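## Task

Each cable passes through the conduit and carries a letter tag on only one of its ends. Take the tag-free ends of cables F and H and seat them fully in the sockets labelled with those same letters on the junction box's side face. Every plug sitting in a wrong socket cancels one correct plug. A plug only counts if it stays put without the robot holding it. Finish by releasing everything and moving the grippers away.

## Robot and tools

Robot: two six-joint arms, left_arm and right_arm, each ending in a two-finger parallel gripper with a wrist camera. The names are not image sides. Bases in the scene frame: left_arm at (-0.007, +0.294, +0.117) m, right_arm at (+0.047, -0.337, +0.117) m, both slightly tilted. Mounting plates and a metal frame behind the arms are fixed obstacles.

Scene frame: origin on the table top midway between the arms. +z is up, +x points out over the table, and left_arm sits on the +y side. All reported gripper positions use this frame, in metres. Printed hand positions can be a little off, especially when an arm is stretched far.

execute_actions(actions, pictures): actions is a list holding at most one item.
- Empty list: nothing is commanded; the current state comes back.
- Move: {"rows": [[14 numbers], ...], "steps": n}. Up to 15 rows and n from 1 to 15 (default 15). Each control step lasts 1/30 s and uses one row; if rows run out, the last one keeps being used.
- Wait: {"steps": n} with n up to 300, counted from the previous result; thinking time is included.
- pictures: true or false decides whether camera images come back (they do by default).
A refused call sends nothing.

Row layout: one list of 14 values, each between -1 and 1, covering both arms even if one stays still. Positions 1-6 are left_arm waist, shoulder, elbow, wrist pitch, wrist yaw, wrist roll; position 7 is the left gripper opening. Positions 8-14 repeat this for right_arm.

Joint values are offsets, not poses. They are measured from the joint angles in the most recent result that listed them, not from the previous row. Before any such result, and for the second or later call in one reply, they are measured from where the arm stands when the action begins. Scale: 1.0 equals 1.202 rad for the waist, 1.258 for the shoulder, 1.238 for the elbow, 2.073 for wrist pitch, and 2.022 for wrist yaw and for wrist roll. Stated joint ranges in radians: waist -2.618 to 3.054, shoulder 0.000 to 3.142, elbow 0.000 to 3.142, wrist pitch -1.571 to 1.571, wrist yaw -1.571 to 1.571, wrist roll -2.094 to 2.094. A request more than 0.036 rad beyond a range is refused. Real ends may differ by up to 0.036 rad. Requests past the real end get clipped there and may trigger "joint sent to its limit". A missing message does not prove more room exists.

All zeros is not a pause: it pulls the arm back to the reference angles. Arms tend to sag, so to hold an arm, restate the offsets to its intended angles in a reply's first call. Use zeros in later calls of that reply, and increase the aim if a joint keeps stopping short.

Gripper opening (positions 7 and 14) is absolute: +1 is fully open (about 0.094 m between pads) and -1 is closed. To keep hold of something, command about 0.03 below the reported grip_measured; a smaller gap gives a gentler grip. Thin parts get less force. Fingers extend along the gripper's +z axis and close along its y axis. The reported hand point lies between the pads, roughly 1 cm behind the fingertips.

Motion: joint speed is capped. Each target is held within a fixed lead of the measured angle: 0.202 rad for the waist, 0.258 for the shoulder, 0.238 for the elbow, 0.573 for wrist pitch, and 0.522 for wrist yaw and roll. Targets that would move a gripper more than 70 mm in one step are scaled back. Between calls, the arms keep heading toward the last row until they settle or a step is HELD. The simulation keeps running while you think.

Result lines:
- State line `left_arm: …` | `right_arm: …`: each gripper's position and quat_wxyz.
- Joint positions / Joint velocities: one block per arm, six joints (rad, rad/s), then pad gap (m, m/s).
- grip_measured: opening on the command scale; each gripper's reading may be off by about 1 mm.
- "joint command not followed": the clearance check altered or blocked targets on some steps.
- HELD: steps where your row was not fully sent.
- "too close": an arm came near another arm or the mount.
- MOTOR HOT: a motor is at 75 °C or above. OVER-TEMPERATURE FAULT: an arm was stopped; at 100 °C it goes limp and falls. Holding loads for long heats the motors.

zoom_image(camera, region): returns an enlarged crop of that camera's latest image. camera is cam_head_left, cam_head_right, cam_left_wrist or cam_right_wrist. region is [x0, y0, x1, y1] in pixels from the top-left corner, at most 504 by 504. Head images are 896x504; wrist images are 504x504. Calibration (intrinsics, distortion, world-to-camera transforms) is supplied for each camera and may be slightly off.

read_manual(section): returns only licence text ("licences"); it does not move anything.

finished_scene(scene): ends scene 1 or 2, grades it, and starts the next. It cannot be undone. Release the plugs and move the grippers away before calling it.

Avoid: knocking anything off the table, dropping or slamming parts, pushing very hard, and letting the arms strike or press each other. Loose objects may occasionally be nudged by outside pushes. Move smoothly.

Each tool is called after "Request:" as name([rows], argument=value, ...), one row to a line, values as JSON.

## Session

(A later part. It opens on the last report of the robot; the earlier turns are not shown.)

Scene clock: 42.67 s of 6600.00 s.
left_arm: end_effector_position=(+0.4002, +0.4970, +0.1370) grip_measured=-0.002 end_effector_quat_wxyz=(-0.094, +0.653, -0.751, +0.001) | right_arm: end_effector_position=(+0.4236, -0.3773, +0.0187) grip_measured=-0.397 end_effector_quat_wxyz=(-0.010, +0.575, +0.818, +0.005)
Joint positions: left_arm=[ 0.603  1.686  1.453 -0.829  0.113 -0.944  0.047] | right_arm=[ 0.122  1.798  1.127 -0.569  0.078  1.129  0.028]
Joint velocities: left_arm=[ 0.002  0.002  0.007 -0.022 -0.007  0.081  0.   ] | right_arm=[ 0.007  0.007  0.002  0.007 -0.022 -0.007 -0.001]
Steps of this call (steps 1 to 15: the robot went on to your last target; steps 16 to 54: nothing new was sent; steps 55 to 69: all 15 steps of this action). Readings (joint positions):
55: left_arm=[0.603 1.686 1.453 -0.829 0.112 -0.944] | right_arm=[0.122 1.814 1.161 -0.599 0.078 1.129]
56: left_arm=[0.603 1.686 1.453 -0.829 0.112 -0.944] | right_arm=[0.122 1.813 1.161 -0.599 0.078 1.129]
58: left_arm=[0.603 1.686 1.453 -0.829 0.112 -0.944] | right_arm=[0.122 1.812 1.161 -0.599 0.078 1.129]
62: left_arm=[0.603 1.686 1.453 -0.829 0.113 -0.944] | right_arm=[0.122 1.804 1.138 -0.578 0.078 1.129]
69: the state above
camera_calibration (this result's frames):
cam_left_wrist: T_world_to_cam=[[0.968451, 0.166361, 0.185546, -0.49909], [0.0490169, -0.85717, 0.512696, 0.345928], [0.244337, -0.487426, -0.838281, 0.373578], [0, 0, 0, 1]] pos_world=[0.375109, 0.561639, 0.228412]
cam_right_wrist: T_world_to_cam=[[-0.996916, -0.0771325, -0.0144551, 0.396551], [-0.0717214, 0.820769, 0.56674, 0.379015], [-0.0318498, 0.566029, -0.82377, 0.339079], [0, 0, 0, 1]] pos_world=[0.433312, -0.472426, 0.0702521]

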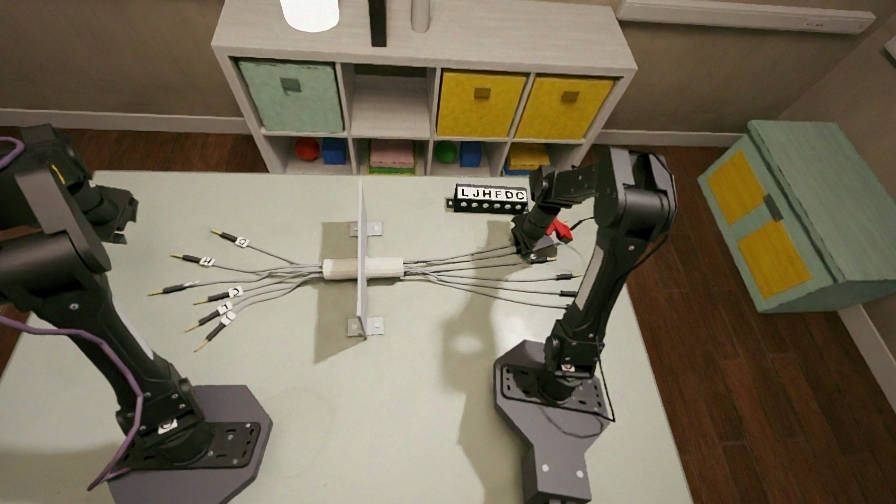

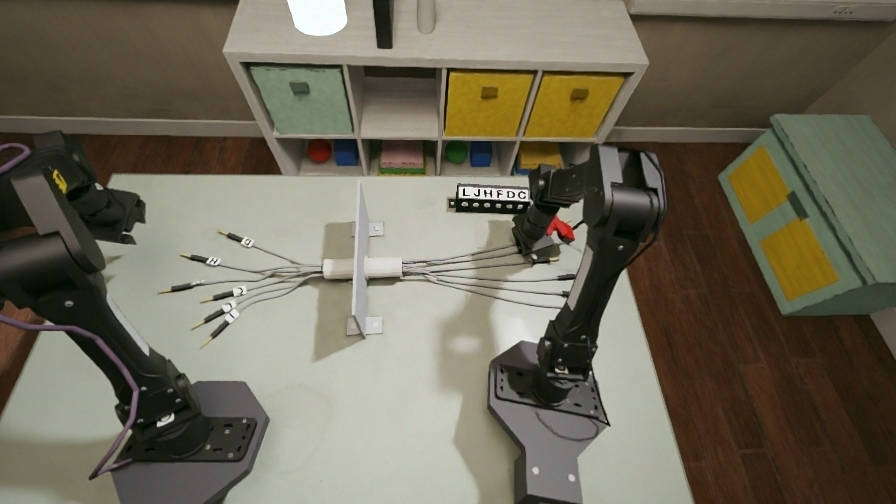

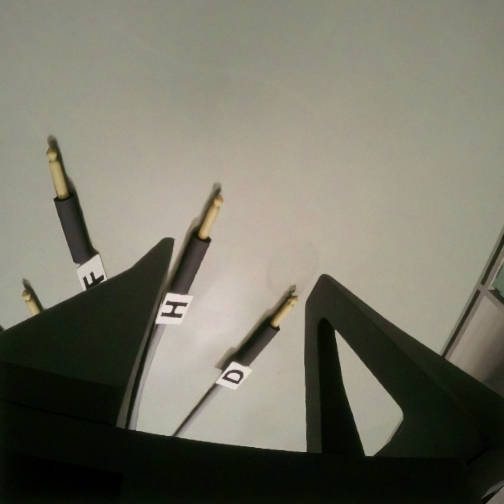

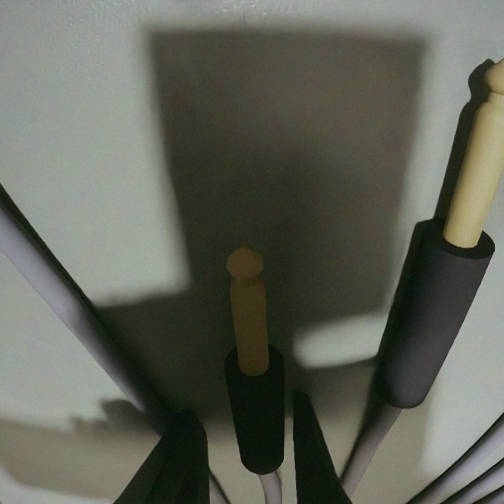

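Request:
execute_actions([
  {"rows":[[0,0,0,0,0,0,0,0,0,-0.02,0,0,0,-0.6],[0,0,0,0,0,0,0,0,0,-0.02,0,0,0,-0.6],[0,0,0,0,0,0,0,0,0,-0.02,0,0,0,-0.6],[0,0,0,0,0,0,0,0,0,-0.02,0,0,0,-0.8]]},
])

Scene clock: 43.90 s of 6600.00 s.
left_arm: end_effector_position=(+0.4004, +0.4967, +0.1369) grip_measured=-0.002 end_effector_quat_wxyz=(-0.094, +0.653, -0.751, +0.002) | right_arm: end_effector_position=(+0.4246, -0.3768, +0.0187) grip_measured=-0.762 end_effector_quat_wxyz=(-0.009, +0.576, +0.818, +0.007)
Joint positions: left_arm=[ 0.603  1.686  1.453 -0.829  0.115 -0.944  0.047] | right_arm=[ 0.122  1.798  1.127 -0.565  0.075  1.129  0.011]
Joint velocities: left_arm=[-0.012  0.002 -0.007  0.051  0.007  0.022  0.   ] | right_arm=[ 0.002  0.007  0.002  0.007  0.022 -0.007 -0.001]
Steps of this call (steps 1 to 15: the robot went on to your last target; steps 16 to 22: nothing new was sent; steps 23 to 37: all 15 steps of this action). Readings (joint positions):
23: left_arm=[0.603 1.686 1.453 -0.829 0.113 -0.944] | right_arm=[0.122 1.798 1.127 -0.568 0.077 1.129]
24: left_arm=[0.603 1.686 1.453 -0.829 0.113 -0.944] | right_arm=[0.122 1.798 1.127 -0.567 0.077 1.129]
26: left_arm=[0.603 1.686 1.453 -0.829 0.114 -0.944] | right_arm=[0.122 1.798 1.127 -0.565 0.075 1.129]
30: left_arm=[0.603 1.686 1.453 -0.829 0.115 -0.944] | right_arm=[0.122 1.798 1.127 -0.565 0.075 1.129]
37: the state above
camera_calibration (this result's frames):
cam_left_wrist: T_world_to_cam=[[0.968346, 0.166332, 0.186116, -0.499215], [0.0482704, -0.856335, 0.51416, 0.345353], [0.244899, -0.488901, -0.837257, 0.373749], [0, 0, 0, 1]] pos_world=[0.375212, 0.5615, 0.228269]
cam_right_wrist: T_world_to_cam=[[-0.996879, -0.0766805, -0.0187875, 0.397825], [-0.0737256, 0.819068, 0.568939, 0.37883], [-0.0282383, 0.568548, -0.822165, 0.338205], [0, 0, 0, 1]] pos_world=[0.434063, -0.472069, 0.0700032]

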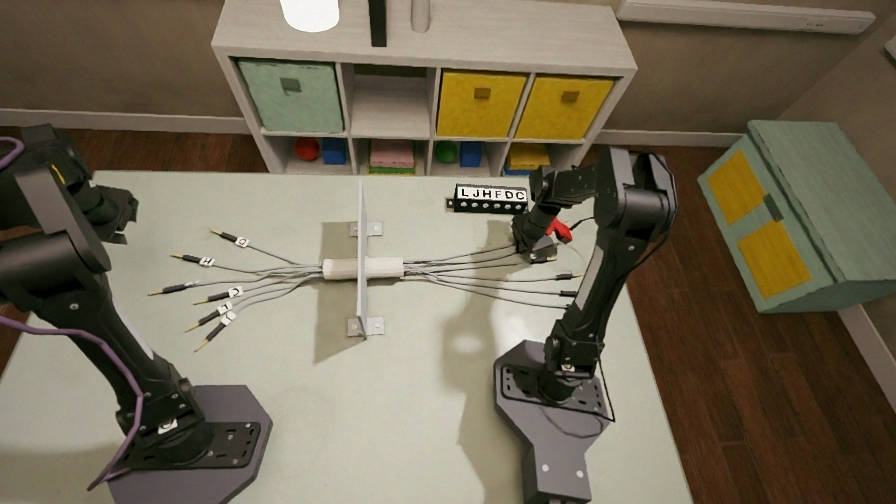

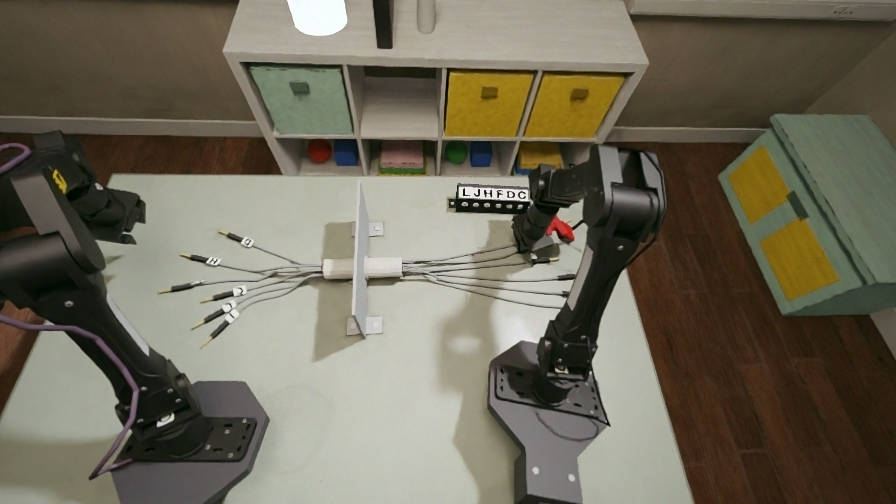

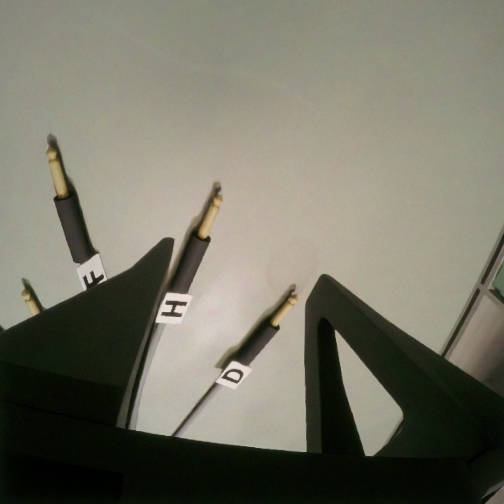

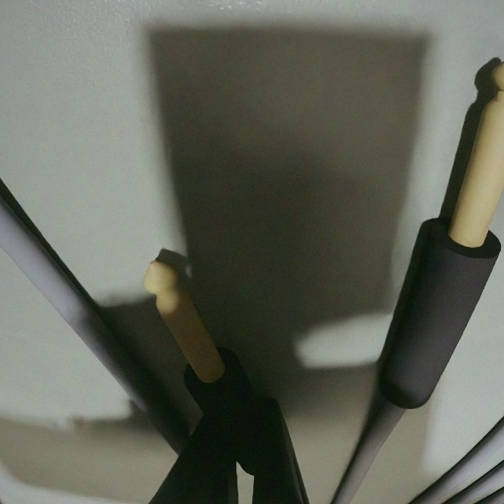

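Request:
execute_actions([
  {"rows":[[0,0,0,0,0,0,0,0,-0.03,0.02,-0.02,0,0,-0.8],[0,0,0,0,0,0,0,0,-0.06,0.03,-0.04,0,0,-0.8],[0,0,0,0,0,0,0,0,-0.095,0.04,-0.065,0,0,-0.8]]},
])

Scene clock: 45.63 s of 6600.00 s.
left_arm: end_effector_position=(+0.4005, +0.4965, +0.1369) grip_measured=-0.002 end_effector_quat_wxyz=(-0.093, +0.653, -0.751, +0.003) | right_arm: end_effector_position=(+0.4260, -0.3801, +0.0556) grip_measured=-0.762 end_effector_quat_wxyz=(-0.003, +0.576, +0.817, +0.012)
Joint positions: left_arm=[ 0.603  1.686  1.453 -0.829  0.116 -0.944  0.047] | right_arm=[ 0.122  1.699  1.153 -0.676  0.072  1.129  0.011]
Joint velocities: left_arm=[-0.007 -0.002 -0.017 -0.066 -0.037 -0.022  0.001] | right_arm=[ 0.012 -0.002 -0.002 -0.022  0.022  0.037  0.   ]
Steps of this call (steps 1 to 15: the robot went on to your last target; steps 16 to 37: nothing new was sent; steps 38 to 52: all 15 steps of this action). Readings (joint positions):
38: left_arm=[0.603 1.686 1.453 -0.829 0.115 -0.944] | right_arm=[0.122 1.798 1.127 -0.566 0.075 1.129]
39: left_arm=[0.603 1.686 1.453 -0.829 0.115 -0.944] | right_arm=[0.122 1.794 1.127 -0.572 0.075 1.129]
41: left_arm=[0.603 1.686 1.453 -0.829 0.116 -0.944] | right_arm=[0.122 1.767 1.127 -0.613 0.074 1.129]
45: left_arm=[0.603 1.686 1.453 -0.829 0.116 -0.944] | right_arm=[0.122 1.707 1.145 -0.660 0.073 1.129]
52: the state above
camera_calibration (this result's frames):
cam_left_wrist: T_world_to_cam=[[0.968262, 0.16631, 0.186571, -0.499316], [0.0476726, -0.855665, 0.51533, 0.344893], [0.245347, -0.490081, -0.836436, 0.373886], [0, 0, 0, 1]] pos_world=[0.375295, 0.561389, 0.228156]
cam_right_wrist: T_world_to_cam=[[-0.996593, -0.075221, -0.0338293, 0.400928], [-0.081085, 0.818491, 0.568769, 0.363519], [-0.0150945, 0.569574, -0.821801, 0.365183], [0, 0, 0, 1]] pos_world=[0.43455, -0.475378, 0.106912]

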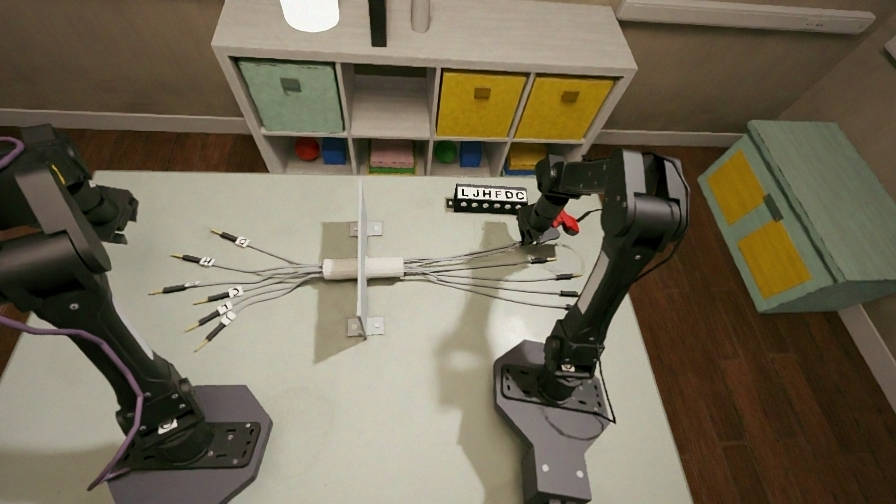

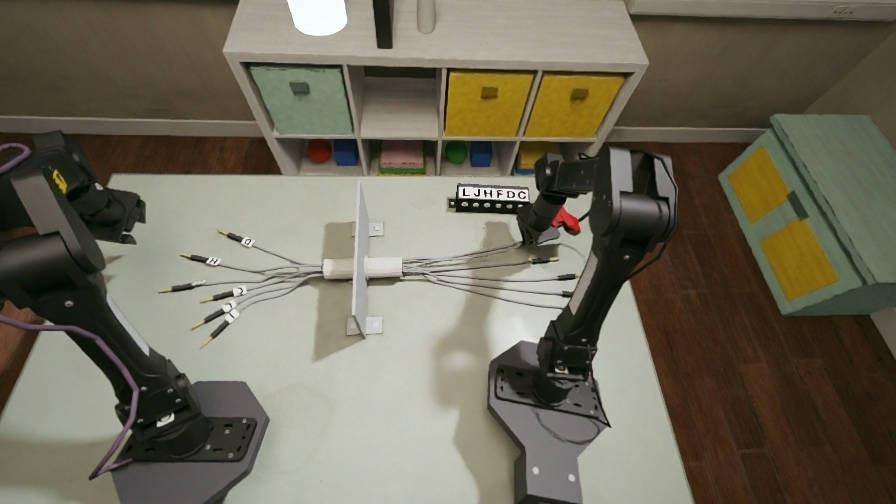

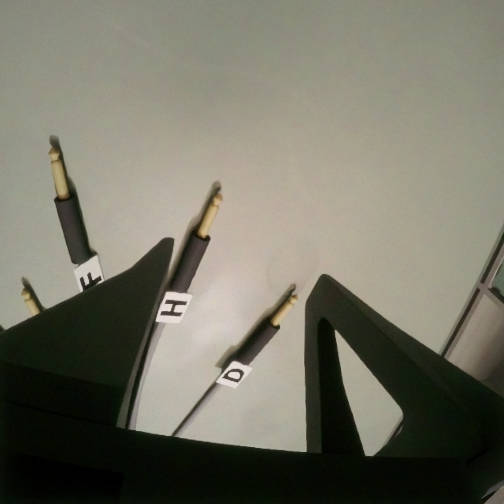

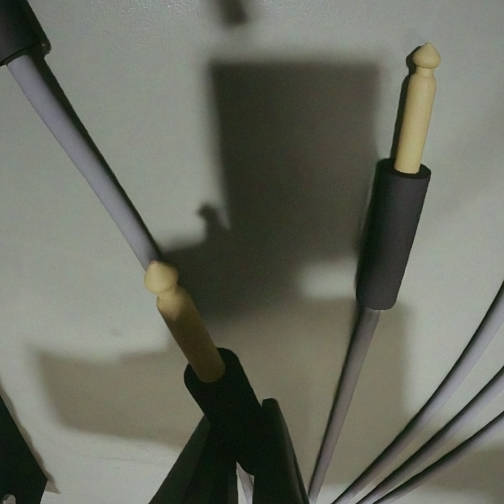

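Request:
execute_actions([
  {"rows":[[0,0,0,0,0,0,0,0.02,0,0.03,0,0,-0.06,-0.8],[0,0,0,0,0,0,0,0.04,0.01,0.06,-0.01,0.01,-0.12,-0.8],[0,0,0,0,0,0,0,0.06,0.03,0.08,-0.015,0.015,-0.18,-0.8],[0,0,0,0,0,0,0,0.08,0.045,0.1,-0.02,0.02,-0.24,-0.8],[0,0,0,0,0,0,0,0.1,0.06,0.12,-0.025,0.025,-0.3,-0.8],[0,0,0,0,0,0,0,0.12,0.075,0.14,-0.03,0.03,-0.36,-0.8],[0,0,0,0,0,0,0,0.14,0.09,0.152,-0.035,0.035,-0.42,-0.8],[0,0,0,0,0,0,0,0.155,0.11,0.152,-0.035,0.04,-0.482,-0.8]]},
], pictures=false)

Request:
execute_actions([
  {"steps":12},
])

Scene clock: 51.83 s of 6600.00 s.
left_arm: end_effector_position=(+0.4007, +0.4962, +0.1369) grip_measured=-0.002 end_effector_quat_wxyz=(-0.093, +0.653, -0.751, +0.004) | right_arm: end_effector_position=(+0.4590, -0.3151, +0.0507) grip_measured=-0.762 end_effector_quat_wxyz=(-0.000, +0.086, +0.996, +0.013)
Joint positions: left_arm=[ 0.603  1.686  1.453 -0.829  0.118 -0.944  0.047] | right_arm=[ 0.312  1.839  1.32  -0.728  0.133  0.254  0.011]
Joint velocities: left_arm=[ 0.002 -0.007  0.002 -0.066 -0.007 -0.051 -0.   ] | right_arm=[ 0.002  0.007  0.007 -0.066  0.022 -0.579  0.001]
Steps of this call (steps 1 to 15: the robot went on to your last target; steps 16 to 90: nothing new was sent; then 2.70 s passed at rest; steps 91 to 105: all 15 steps of this action). Readings (joint positions):
91: left_arm=[0.603 1.686 1.453 -0.829 0.117 -0.944] | right_arm=[0.123 1.699 1.153 -0.683 0.072 1.114]
92: left_arm=[0.603 1.686 1.453 -0.829 0.117 -0.944] | right_arm=[0.126 1.700 1.159 -0.688 0.074 1.078]
94: left_arm=[0.603 1.686 1.453 -0.829 0.118 -0.944] | right_arm=[0.150 1.718 1.195 -0.705 0.087 0.959]
98: left_arm=[0.603 1.686 1.453 -0.829 0.118 -0.944] | right_arm=[0.246 1.785 1.299 -0.712 0.117 0.603]
105: the state above

Scene clock: 52.23 s of 6600.00 s.
left_arm: end_effector_position=(+0.4007, +0.4962, +0.1369) grip_measured=-0.002 end_effector_quat_wxyz=(-0.093, +0.653, -0.751, +0.004) | right_arm: end_effector_position=(+0.4577, -0.3171, +0.0505) grip_measured=-0.762 end_effector_quat_wxyz=(-0.002, +0.044, +0.999, +0.007)
Joint positions: left_arm=[ 0.603  1.686  1.453 -0.829  0.118 -0.944  0.047] | right_arm=[ 0.312  1.839  1.32  -0.734  0.144  0.171  0.011]
Joint velocities: left_arm=[ 0.007 -0.007  0.002 -0.11   0.007 -0.007 -0.001] | right_arm=[-0.002  0.012  0.012  0.037  0.007 -0.051 -0.   ]
Steps of this call (steps 1 to 12: the robot went on to your last target). Readings (joint positions):
1: left_arm=[0.603 1.686 1.453 -0.829 0.118 -0.944] | right_arm=[0.312 1.839 1.320 -0.730 0.136 0.236]
2: left_arm=[0.603 1.686 1.453 -0.829 0.118 -0.944] | right_arm=[0.312 1.839 1.320 -0.731 0.138 0.222]
4: left_arm=[0.603 1.686 1.453 -0.829 0.118 -0.944] | right_arm=[0.312 1.839 1.320 -0.732 0.141 0.201]
8: left_arm=[0.603 1.686 1.453 -0.829 0.118 -0.944] | right_arm=[0.312 1.839 1.320 -0.733 0.143 0.180]
12: the state above
camera_calibration (this result's frames):
cam_left_wrist: T_world_to_cam=[[0.968157, 0.166283, 0.187141, -0.499441], [0.0469243, -0.854825, 0.516791, 0.344319], [0.245906, -0.491554, -0.835407, 0.374056], [0, 0, 0, 1]] pos_world=[0.375398, 0.561249, 0.228014]
cam_right_wrist: T_world_to_cam=[[-0.347269, -0.937091, -0.0355677, -0.133226], [-0.785818, 0.270093, 0.556363, 0.466774], [-0.511756, 0.221157, -0.830178, 0.442872], [0, 0, 0, 1]] pos_world=[0.547177, -0.348862, 0.103228]

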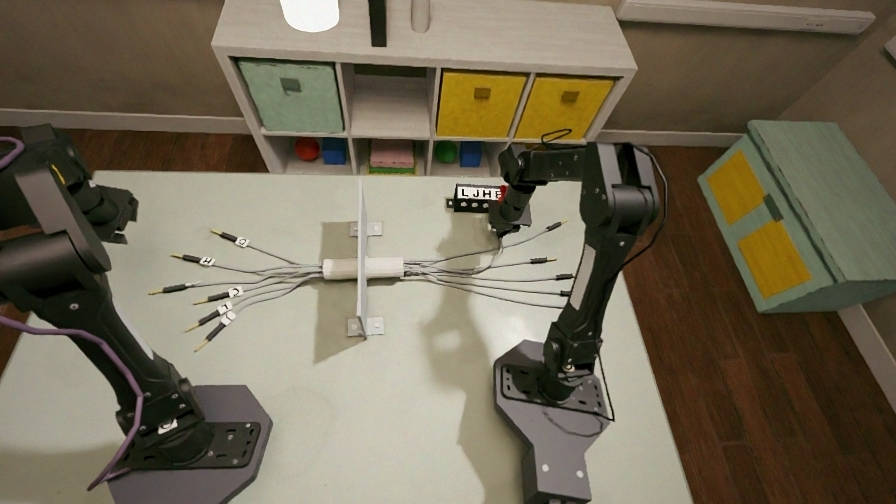

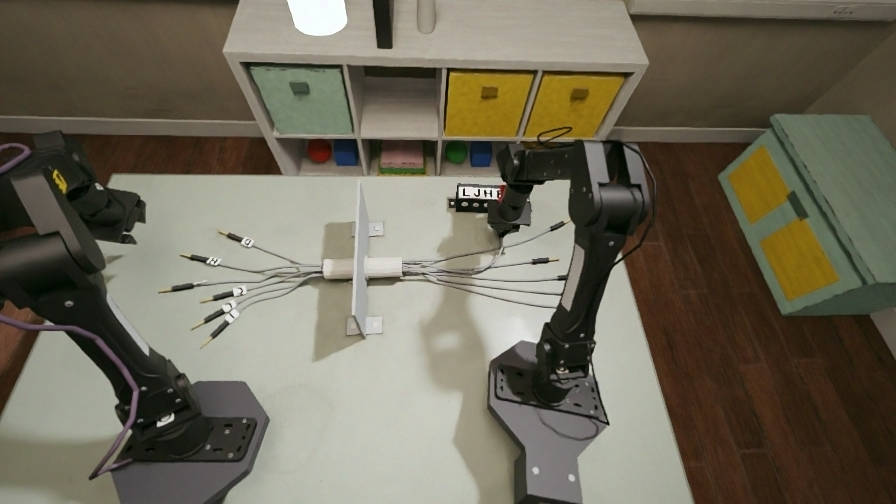

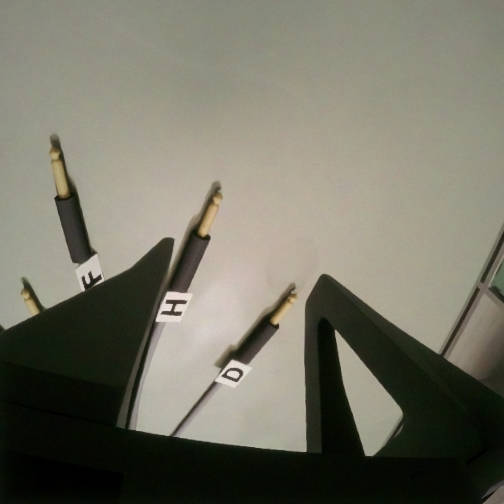

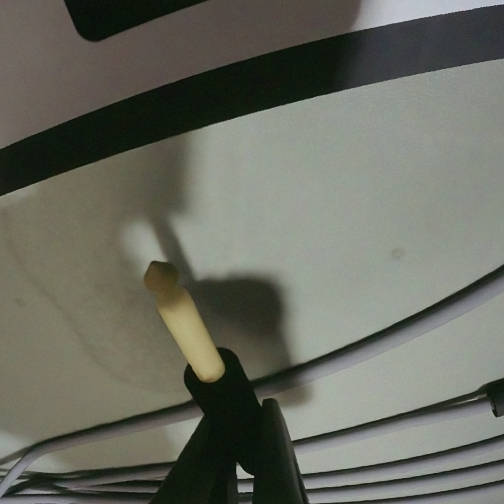

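Request:
execute_actions([
  {"rows":[[0,0,0,0,0,0,0,0.01,-0.06,-0.05,0.04,0,0,-0.8],[0,0,0,0,0,0,0,0.02,-0.11,-0.12,0.09,0.01,0,-0.8],[0,0,0,0,0,0,0,0.03,-0.15,-0.19,0.14,0.02,0.01,-0.8],[0,0,0,0,0,0,0,0.04,-0.19,-0.26,0.19,0.03,0.02,-0.8],[0,0,0,0,0,0,0,0.05,-0.22,-0.33,0.24,0.03,0.02,-0.8],[0,0,0,0,0,0,0,0.06,-0.245,-0.40,0.29,0.04,0.03,-0.8],[0,0,0,0,0,0,0,0.07,-0.261,-0.47,0.34,0.05,0.03,-0.8],[0,0,0,0,0,0,0,0.08,-0.261,-0.54,0.40,0.05,0.04,-0.8],[0,0,0,0,0,0,0,0.09,-0.261,-0.618,0.46,0.057,0.04,-0.8]]},
], pictures=false)

Request:
execute_actions([
  {"steps":15},
])

Scene clock: 63.23 s of 6600.00 s.
left_arm: end_effector_position=(+0.4008, +0.4959, +0.1369) grip_measured=-0.002 end_effector_quat_wxyz=(-0.093, +0.653, -0.752, +0.005) | right_arm: end_effector_position=(+0.3832, -0.3031, +0.0289) grip_measured=-0.762 end_effector_quat_wxyz=(+0.178, +0.068, +0.982, +0.011)
Joint positions: left_arm=[ 0.603  1.686  1.453 -0.829  0.12  -0.944  0.047] | right_arm=[0.407 1.52  0.551 0.067 0.239 0.236 0.011]
Joint velocities: left_arm=[-0.007 -0.007  0.022 -0.066 -0.037 -0.095  0.   ] | right_arm=[-0.012 -0.002 -0.007  0.711  0.066  0.066 -0.001]
Steps of this call (steps 1 to 30: the robot went on to your last target; steps 31 to 90: nothing new was sent; then 7.50 s passed at rest; steps 91 to 105: all 15 steps of this action). Readings (joint positions):
91: left_arm=[0.603 1.686 1.453 -0.829 0.119 -0.944] | right_arm=[0.312 1.835 1.312 -0.721 0.145 0.165]
92: left_arm=[0.603 1.686 1.453 -0.829 0.119 -0.944] | right_arm=[0.312 1.816 1.282 -0.684 0.146 0.165]
94: left_arm=[0.603 1.686 1.453 -0.829 0.120 -0.944] | right_arm=[0.320 1.736 1.156 -0.570 0.160 0.174]
98: left_arm=[0.603 1.686 1.453 -0.829 0.120 -0.944] | right_arm=[0.369 1.547 0.837 -0.282 0.201 0.203]
105: the state above

Scene clock: 63.73 s of 6600.00 s.
left_arm: end_effector_position=(+0.4008, +0.4959, +0.1369) grip_measured=-0.002 end_effector_quat_wxyz=(-0.093, +0.653, -0.752, +0.005) | right_arm: end_effector_position=(+0.4115, -0.3029, +0.0415) grip_measured=-0.762 end_effector_quat_wxyz=(+0.239, +0.086, +0.967, +0.018)
Joint positions: left_arm=[ 0.603  1.686  1.453 -0.829  0.12  -0.944  0.047] | right_arm=[0.407 1.52  0.551 0.194 0.253 0.243 0.011]
Joint velocities: left_arm=[-0.002  0.007  0.022 -0.022 -0.022  0.037 -0.001] | right_arm=[-0.022 -0.002  0.002  0.022 -0.037 -0.051  0.   ]
Steps of this call (steps 1 to 15: the robot went on to your last target). Readings (joint positions):
1: left_arm=[0.603 1.686 1.453 -0.829 0.120 -0.944] | right_arm=[0.407 1.520 0.551 0.094 0.242 0.237]
2: left_arm=[0.603 1.686 1.453 -0.829 0.120 -0.944] | right_arm=[0.407 1.520 0.551 0.119 0.246 0.238]
4: left_arm=[0.603 1.686 1.453 -0.829 0.120 -0.944] | right_arm=[0.407 1.520 0.551 0.152 0.249 0.240]
8: left_arm=[0.603 1.686 1.453 -0.829 0.120 -0.944] | right_arm=[0.407 1.520 0.551 0.180 0.252 0.242]
15: the state above
camera_calibration (this result's frames):
cam_left_wrist: T_world_to_cam=[[0.968051, 0.166257, 0.18771, -0.499567], [0.0461751, -0.853982, 0.51825, 0.343744], [0.246464, -0.493025, -0.834375, 0.374224], [0, 0, 0, 1]] pos_world=[0.375501, 0.561109, 0.227872]
cam_right_wrist: T_world_to_cam=[[-0.370811, -0.903344, -0.215565, -0.109007], [-0.927659, 0.349247, 0.132193, 0.531559], [-0.0441299, 0.24899, -0.9675, 0.230345], [0, 0, 0, 1]] pos_world=[0.462849, -0.34147, 0.129092]

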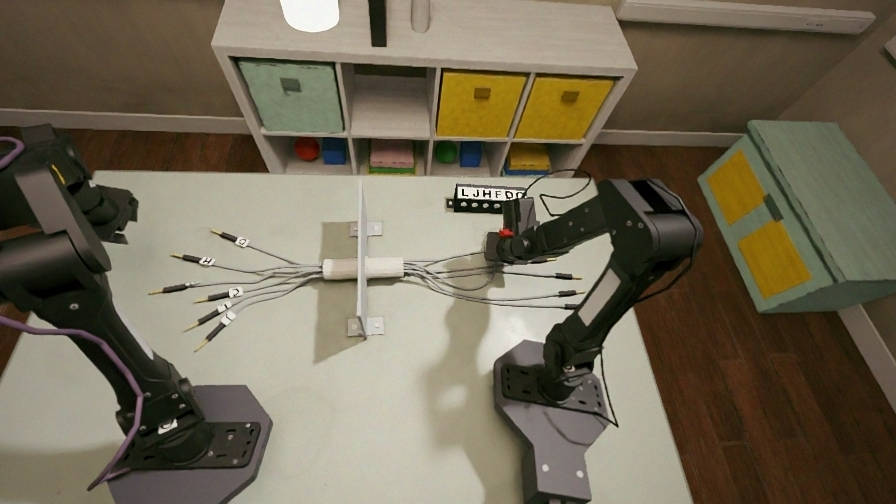

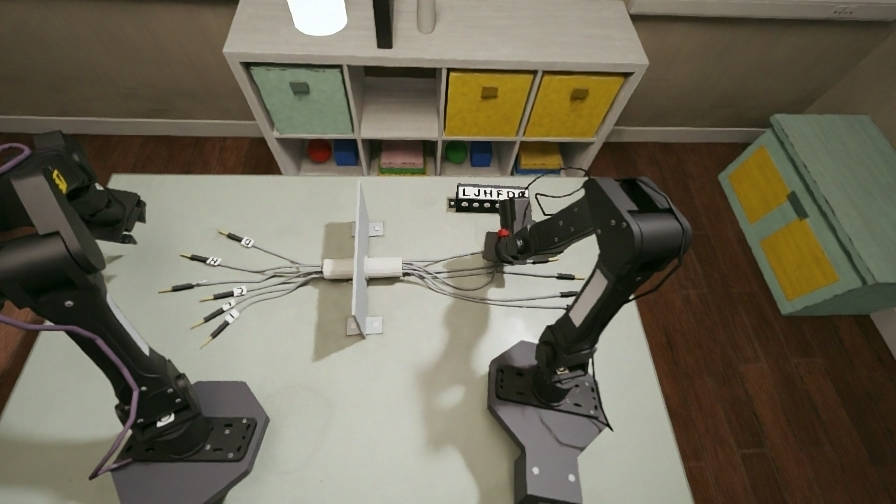

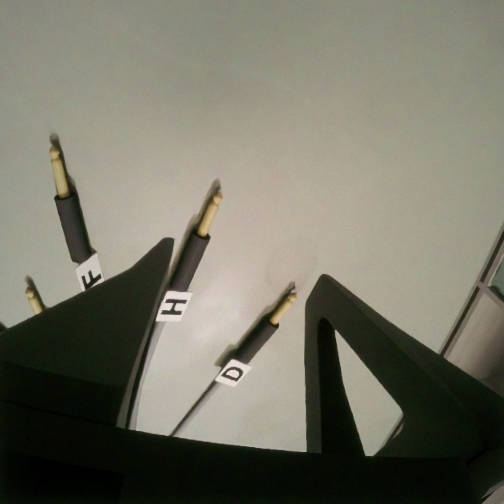

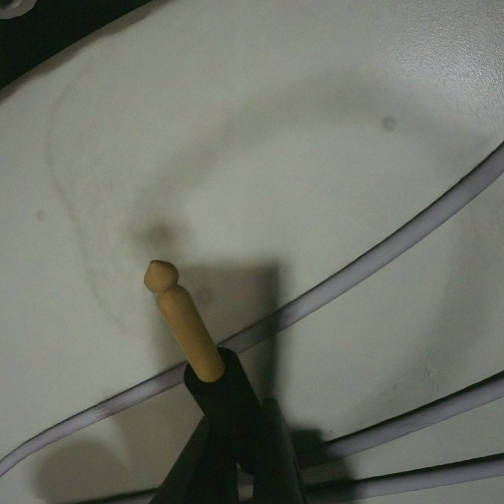

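Request:
execute_actions([
  {"rows":[[0,0,0,0,0,0,0,0,0,0,0.05,0,0,-0.8],[0,0,0,0,0,0,0,0,0,0,0.1,0,0,-0.8],[0,0,0,0,0,0,0,0,0,0,0.14,0,0,-0.8]]},
])

Scene clock: 65.27 s of 6600.00 s.
left_arm: end_effector_position=(+0.4010, +0.4956, +0.1369) grip_measured=-0.002 end_effector_quat_wxyz=(-0.093, +0.653, -0.752, +0.006) | right_arm: end_effector_position=(+0.4630, -0.3007, +0.0773) grip_measured=-0.762 end_effector_quat_wxyz=(+0.356, +0.112, +0.927, +0.045)
Joint positions: left_arm=[ 0.603  1.686  1.453 -0.829  0.122 -0.944  0.047] | right_arm=[0.407 1.52  0.551 0.453 0.253 0.244 0.011]
Joint velocities: left_arm=[-0.002  0.002  0.002 -0.007 -0.095 -0.007  0.   ] | right_arm=[ 0.017 -0.002  0.012  0.066 -0.022 -0.022  0.   ]
Steps of this call (steps 1 to 15: the robot went on to your last target; steps 16 to 31: nothing new was sent; steps 32 to 46: all 15 steps of this action). Readings (joint positions):
32: left_arm=[0.603 1.686 1.453 -0.829 0.121 -0.944] | right_arm=[0.407 1.520 0.551 0.203 0.253 0.244]
33: left_arm=[0.603 1.686 1.453 -0.829 0.121 -0.944] | right_arm=[0.407 1.520 0.551 0.222 0.253 0.244]
35: left_arm=[0.603 1.686 1.453 -0.829 0.121 -0.944] | right_arm=[0.407 1.520 0.551 0.297 0.253 0.244]
39: left_arm=[0.603 1.686 1.453 -0.829 0.122 -0.944] | right_arm=[0.407 1.520 0.551 0.405 0.253 0.244]
46: the state above
camera_calibration (this result's frames):
cam_left_wrist: T_world_to_cam=[[0.967945, 0.166232, 0.188279, -0.499693], [0.045425, -0.853136, 0.519707, 0.343168], [0.24702, -0.494495, -0.83334, 0.374392], [0, 0, 0, 1]] pos_world=[0.375605, 0.560969, 0.227731]
cam_right_wrist: T_world_to_cam=[[-0.34356, -0.8733, -0.345418, -0.0737331], [-0.915657, 0.393212, -0.0834033, 0.59815], [0.208659, 0.28763, -0.934736, 0.158767], [0, 0, 0, 1]] pos_world=[0.48924, -0.345257, 0.172824]

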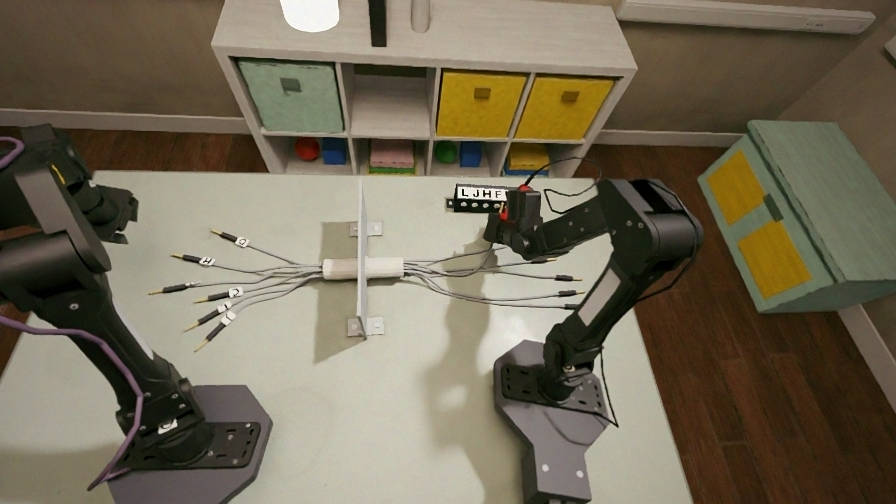

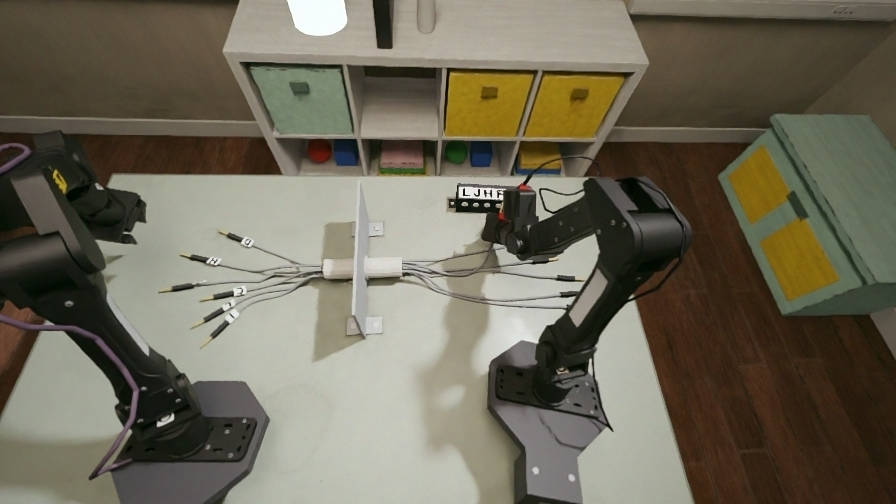

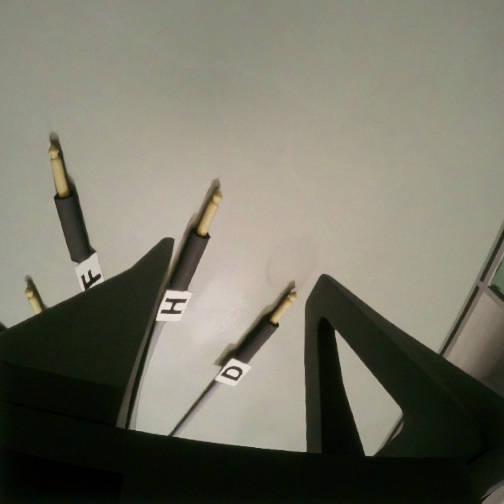

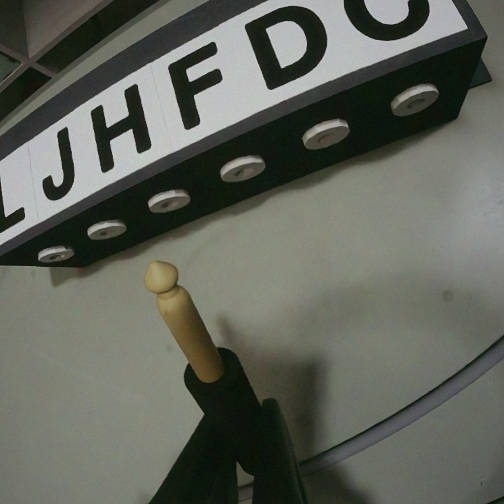

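Request:
execute_actions([
  {"rows":[[0,0,0,0,0,0,0,-0.03,0.03,0,0,-0.01,-0.01,-0.8],[0,0,0,0,0,0,0,-0.055,0.05,-0.01,-0.01,-0.021,-0.027,-0.8],[0,0,0,0,0,0,0,-0.055,0.075,-0.02,-0.01,-0.021,-0.027,-0.8],[0,0,0,0,0,0,0,-0.055,0.095,-0.02,0,-0.021,-0.027,-0.8],[0,0,0,0,0,0,0,-0.055,0.12,-0.02,0.015,-0.021,-0.027,-0.8]]},
])

Scene clock: 72.03 s of 6600.00 s.
left_arm: end_effector_position=(+0.4011, +0.4953, +0.1369) grip_measured=-0.002 end_effector_quat_wxyz=(-0.093, +0.653, -0.752, +0.006) | right_arm: end_effector_position=(+0.4456, -0.3177, +0.0305) grip_measured=-0.762 end_effector_quat_wxyz=(+0.306, +0.103, +0.946, +0.017)
Joint positions: left_arm=[ 0.603  1.686  1.453 -0.829  0.124 -0.944  0.047] | right_arm=[0.344 1.656 0.547 0.486 0.233 0.201 0.011]
Joint velocities: left_arm=[-0.017  0.002  0.007 -0.051 -0.037  0.037  0.001] | right_arm=[-0.012 -0.007 -0.017  0.051 -0.037 -0.051  0.001]
Steps of this call (steps 1 to 15: the robot went on to your last target; steps 16 to 90: nothing new was sent; then 3.27 s passed at rest; steps 91 to 105: all 15 steps of this action). Readings (joint positions):
91: left_arm=[0.603 1.686 1.453 -0.829 0.122 -0.944] | right_arm=[0.405 1.522 0.551 0.462 0.249 0.243]
92: left_arm=[0.603 1.686 1.453 -0.829 0.123 -0.944] | right_arm=[0.395 1.530 0.551 0.462 0.241 0.236]
94: left_arm=[0.603 1.686 1.453 -0.829 0.123 -0.944] | right_arm=[0.366 1.566 0.551 0.463 0.233 0.223]
98: left_arm=[0.603 1.686 1.453 -0.829 0.123 -0.944] | right_arm=[0.344 1.655 0.548 0.475 0.235 0.209]
105: the state above
camera_calibration (this result's frames):
cam_left_wrist: T_world_to_cam=[[0.96786, 0.166213, 0.188735, -0.499794], [0.0448241, -0.852458, 0.52087, 0.342708], [0.247464, -0.49567, -0.83251, 0.374525], [0, 0, 0, 1]] pos_world=[0.375687, 0.560857, 0.227618]
cam_right_wrist: T_world_to_cam=[[-0.373368, -0.889457, -0.263559, -0.105024], [-0.92219, 0.386736, 0.00125458, 0.583284], [0.100812, 0.24352, -0.964643, 0.158445], [0, 0, 0, 1]] pos_world=[0.482712, -0.357575, 0.124431]

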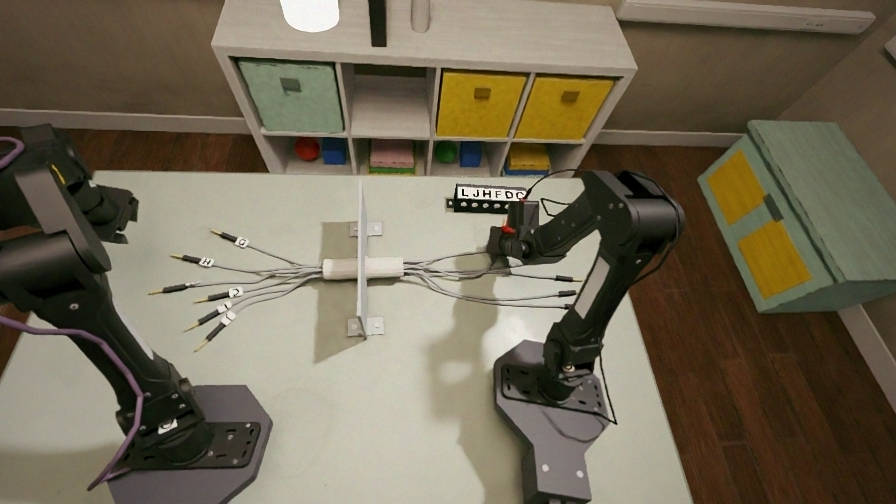

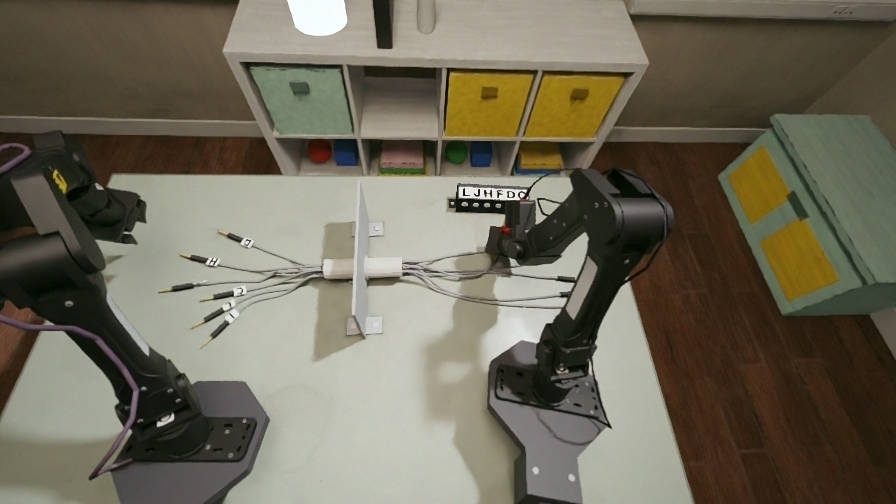

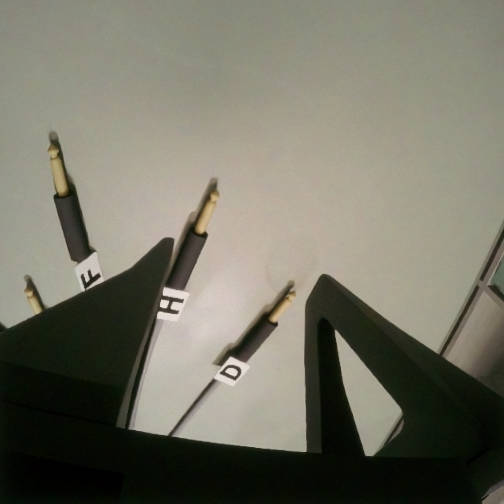

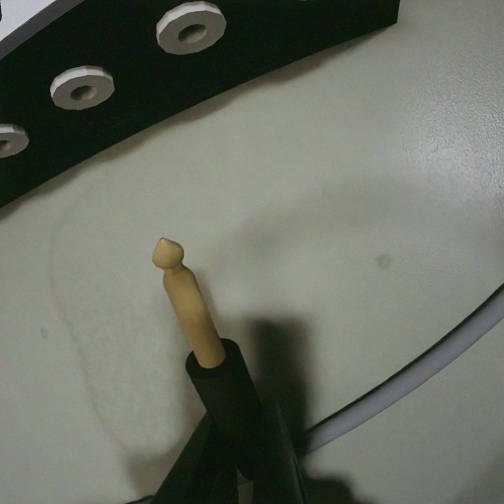

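Request:
execute_actions([
  {"rows":[[0,0,0,0,0,0,0,0,0.015,0,0,0,0,-0.77],[0,0,0,0,0,0,0,0,0.025,0,0.005,0,0,-0.77],[0,0,0,0,0,0,0,0,0.035,0,0.01,0,0,-0.77],[0,0,0,0,0,0,0,0,0.045,0,0.015,0,0,-0.77]]},
])

Scene clock: 74.57 s of 6600.00 s.
left_arm: end_effector_position=(+0.4012, +0.4951, +0.1369) grip_measured=-0.002 end_effector_quat_wxyz=(-0.092, +0.653, -0.752, +0.007) | right_arm: end_effector_position=(+0.4506, -0.3172, +0.0296) grip_measured=-0.758 end_effector_quat_wxyz=(+0.318, +0.105, +0.942, +0.018)
Joint positions: left_arm=[ 0.603  1.686  1.453 -0.829  0.125 -0.944  0.047] | right_arm=[0.344 1.679 0.547 0.535 0.234 0.199 0.011]
Joint velocities: left_arm=[-0.002  0.007  0.022  0.022 -0.007 -0.022 -0.   ] | right_arm=[-0.002  0.012  0.007  0.081 -0.007  0.007  0.001]
Steps of this call (steps 1 to 15: the robot went on to your last target; steps 16 to 61: nothing new was sent; steps 62 to 76: all 15 steps of this action). Readings (joint positions):
62: left_arm=[0.603 1.686 1.453 -0.829 0.124 -0.944] | right_arm=[0.344 1.656 0.547 0.486 0.233 0.199]
63: left_arm=[0.603 1.686 1.453 -0.829 0.124 -0.944] | right_arm=[0.344 1.656 0.547 0.487 0.233 0.199]
65: left_arm=[0.603 1.686 1.453 -0.829 0.125 -0.944] | right_arm=[0.344 1.663 0.547 0.499 0.234 0.199]
69: left_arm=[0.603 1.686 1.453 -0.829 0.125 -0.944] | right_arm=[0.344 1.677 0.547 0.524 0.235 0.199]
76: the state above
camera_calibration (this result's frames):
cam_left_wrist: T_world_to_cam=[[0.967774, 0.166195, 0.18919, -0.499895], [0.0442226, -0.851778, 0.522033, 0.342247], [0.247907, -0.496843, -0.831678, 0.374657], [0, 0, 0, 1]] pos_world=[0.37577, 0.560744, 0.227505]
cam_right_wrist: T_world_to_cam=[[-0.369748, -0.888004, -0.273376, -0.103801], [-0.920642, 0.389837, -0.0211096, 0.588657], [0.125317, 0.243876, -0.961676, 0.145921], [0, 0, 0, 1]] pos_world=[0.485276, -0.357243, 0.124378]

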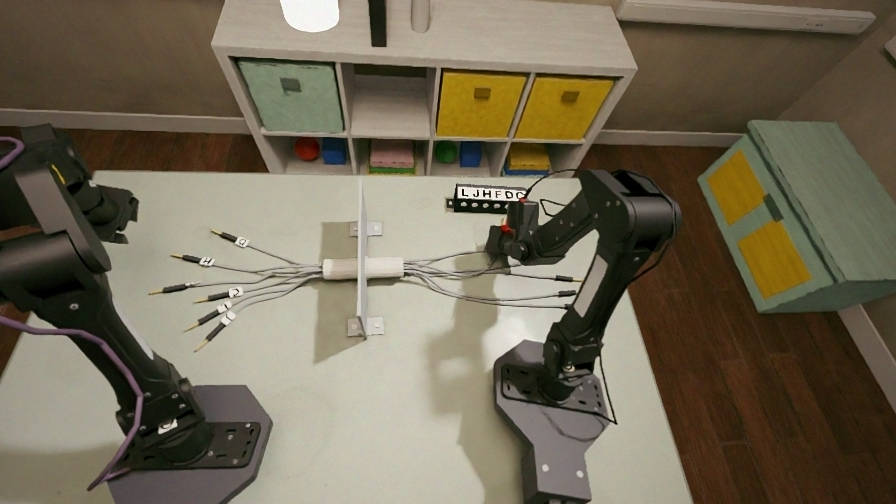

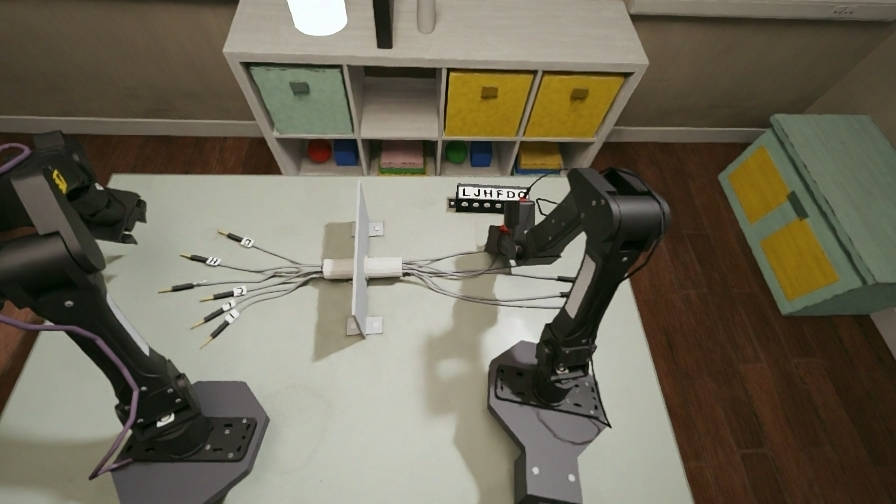

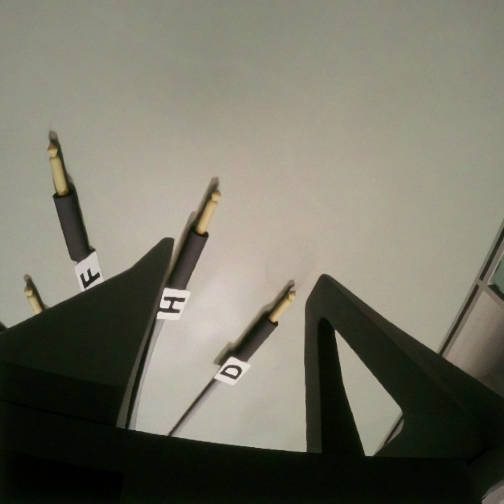

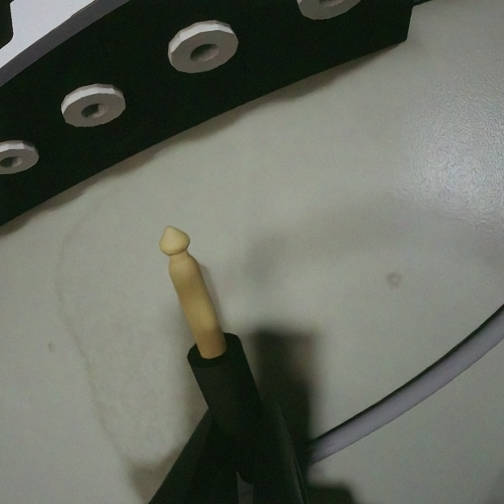

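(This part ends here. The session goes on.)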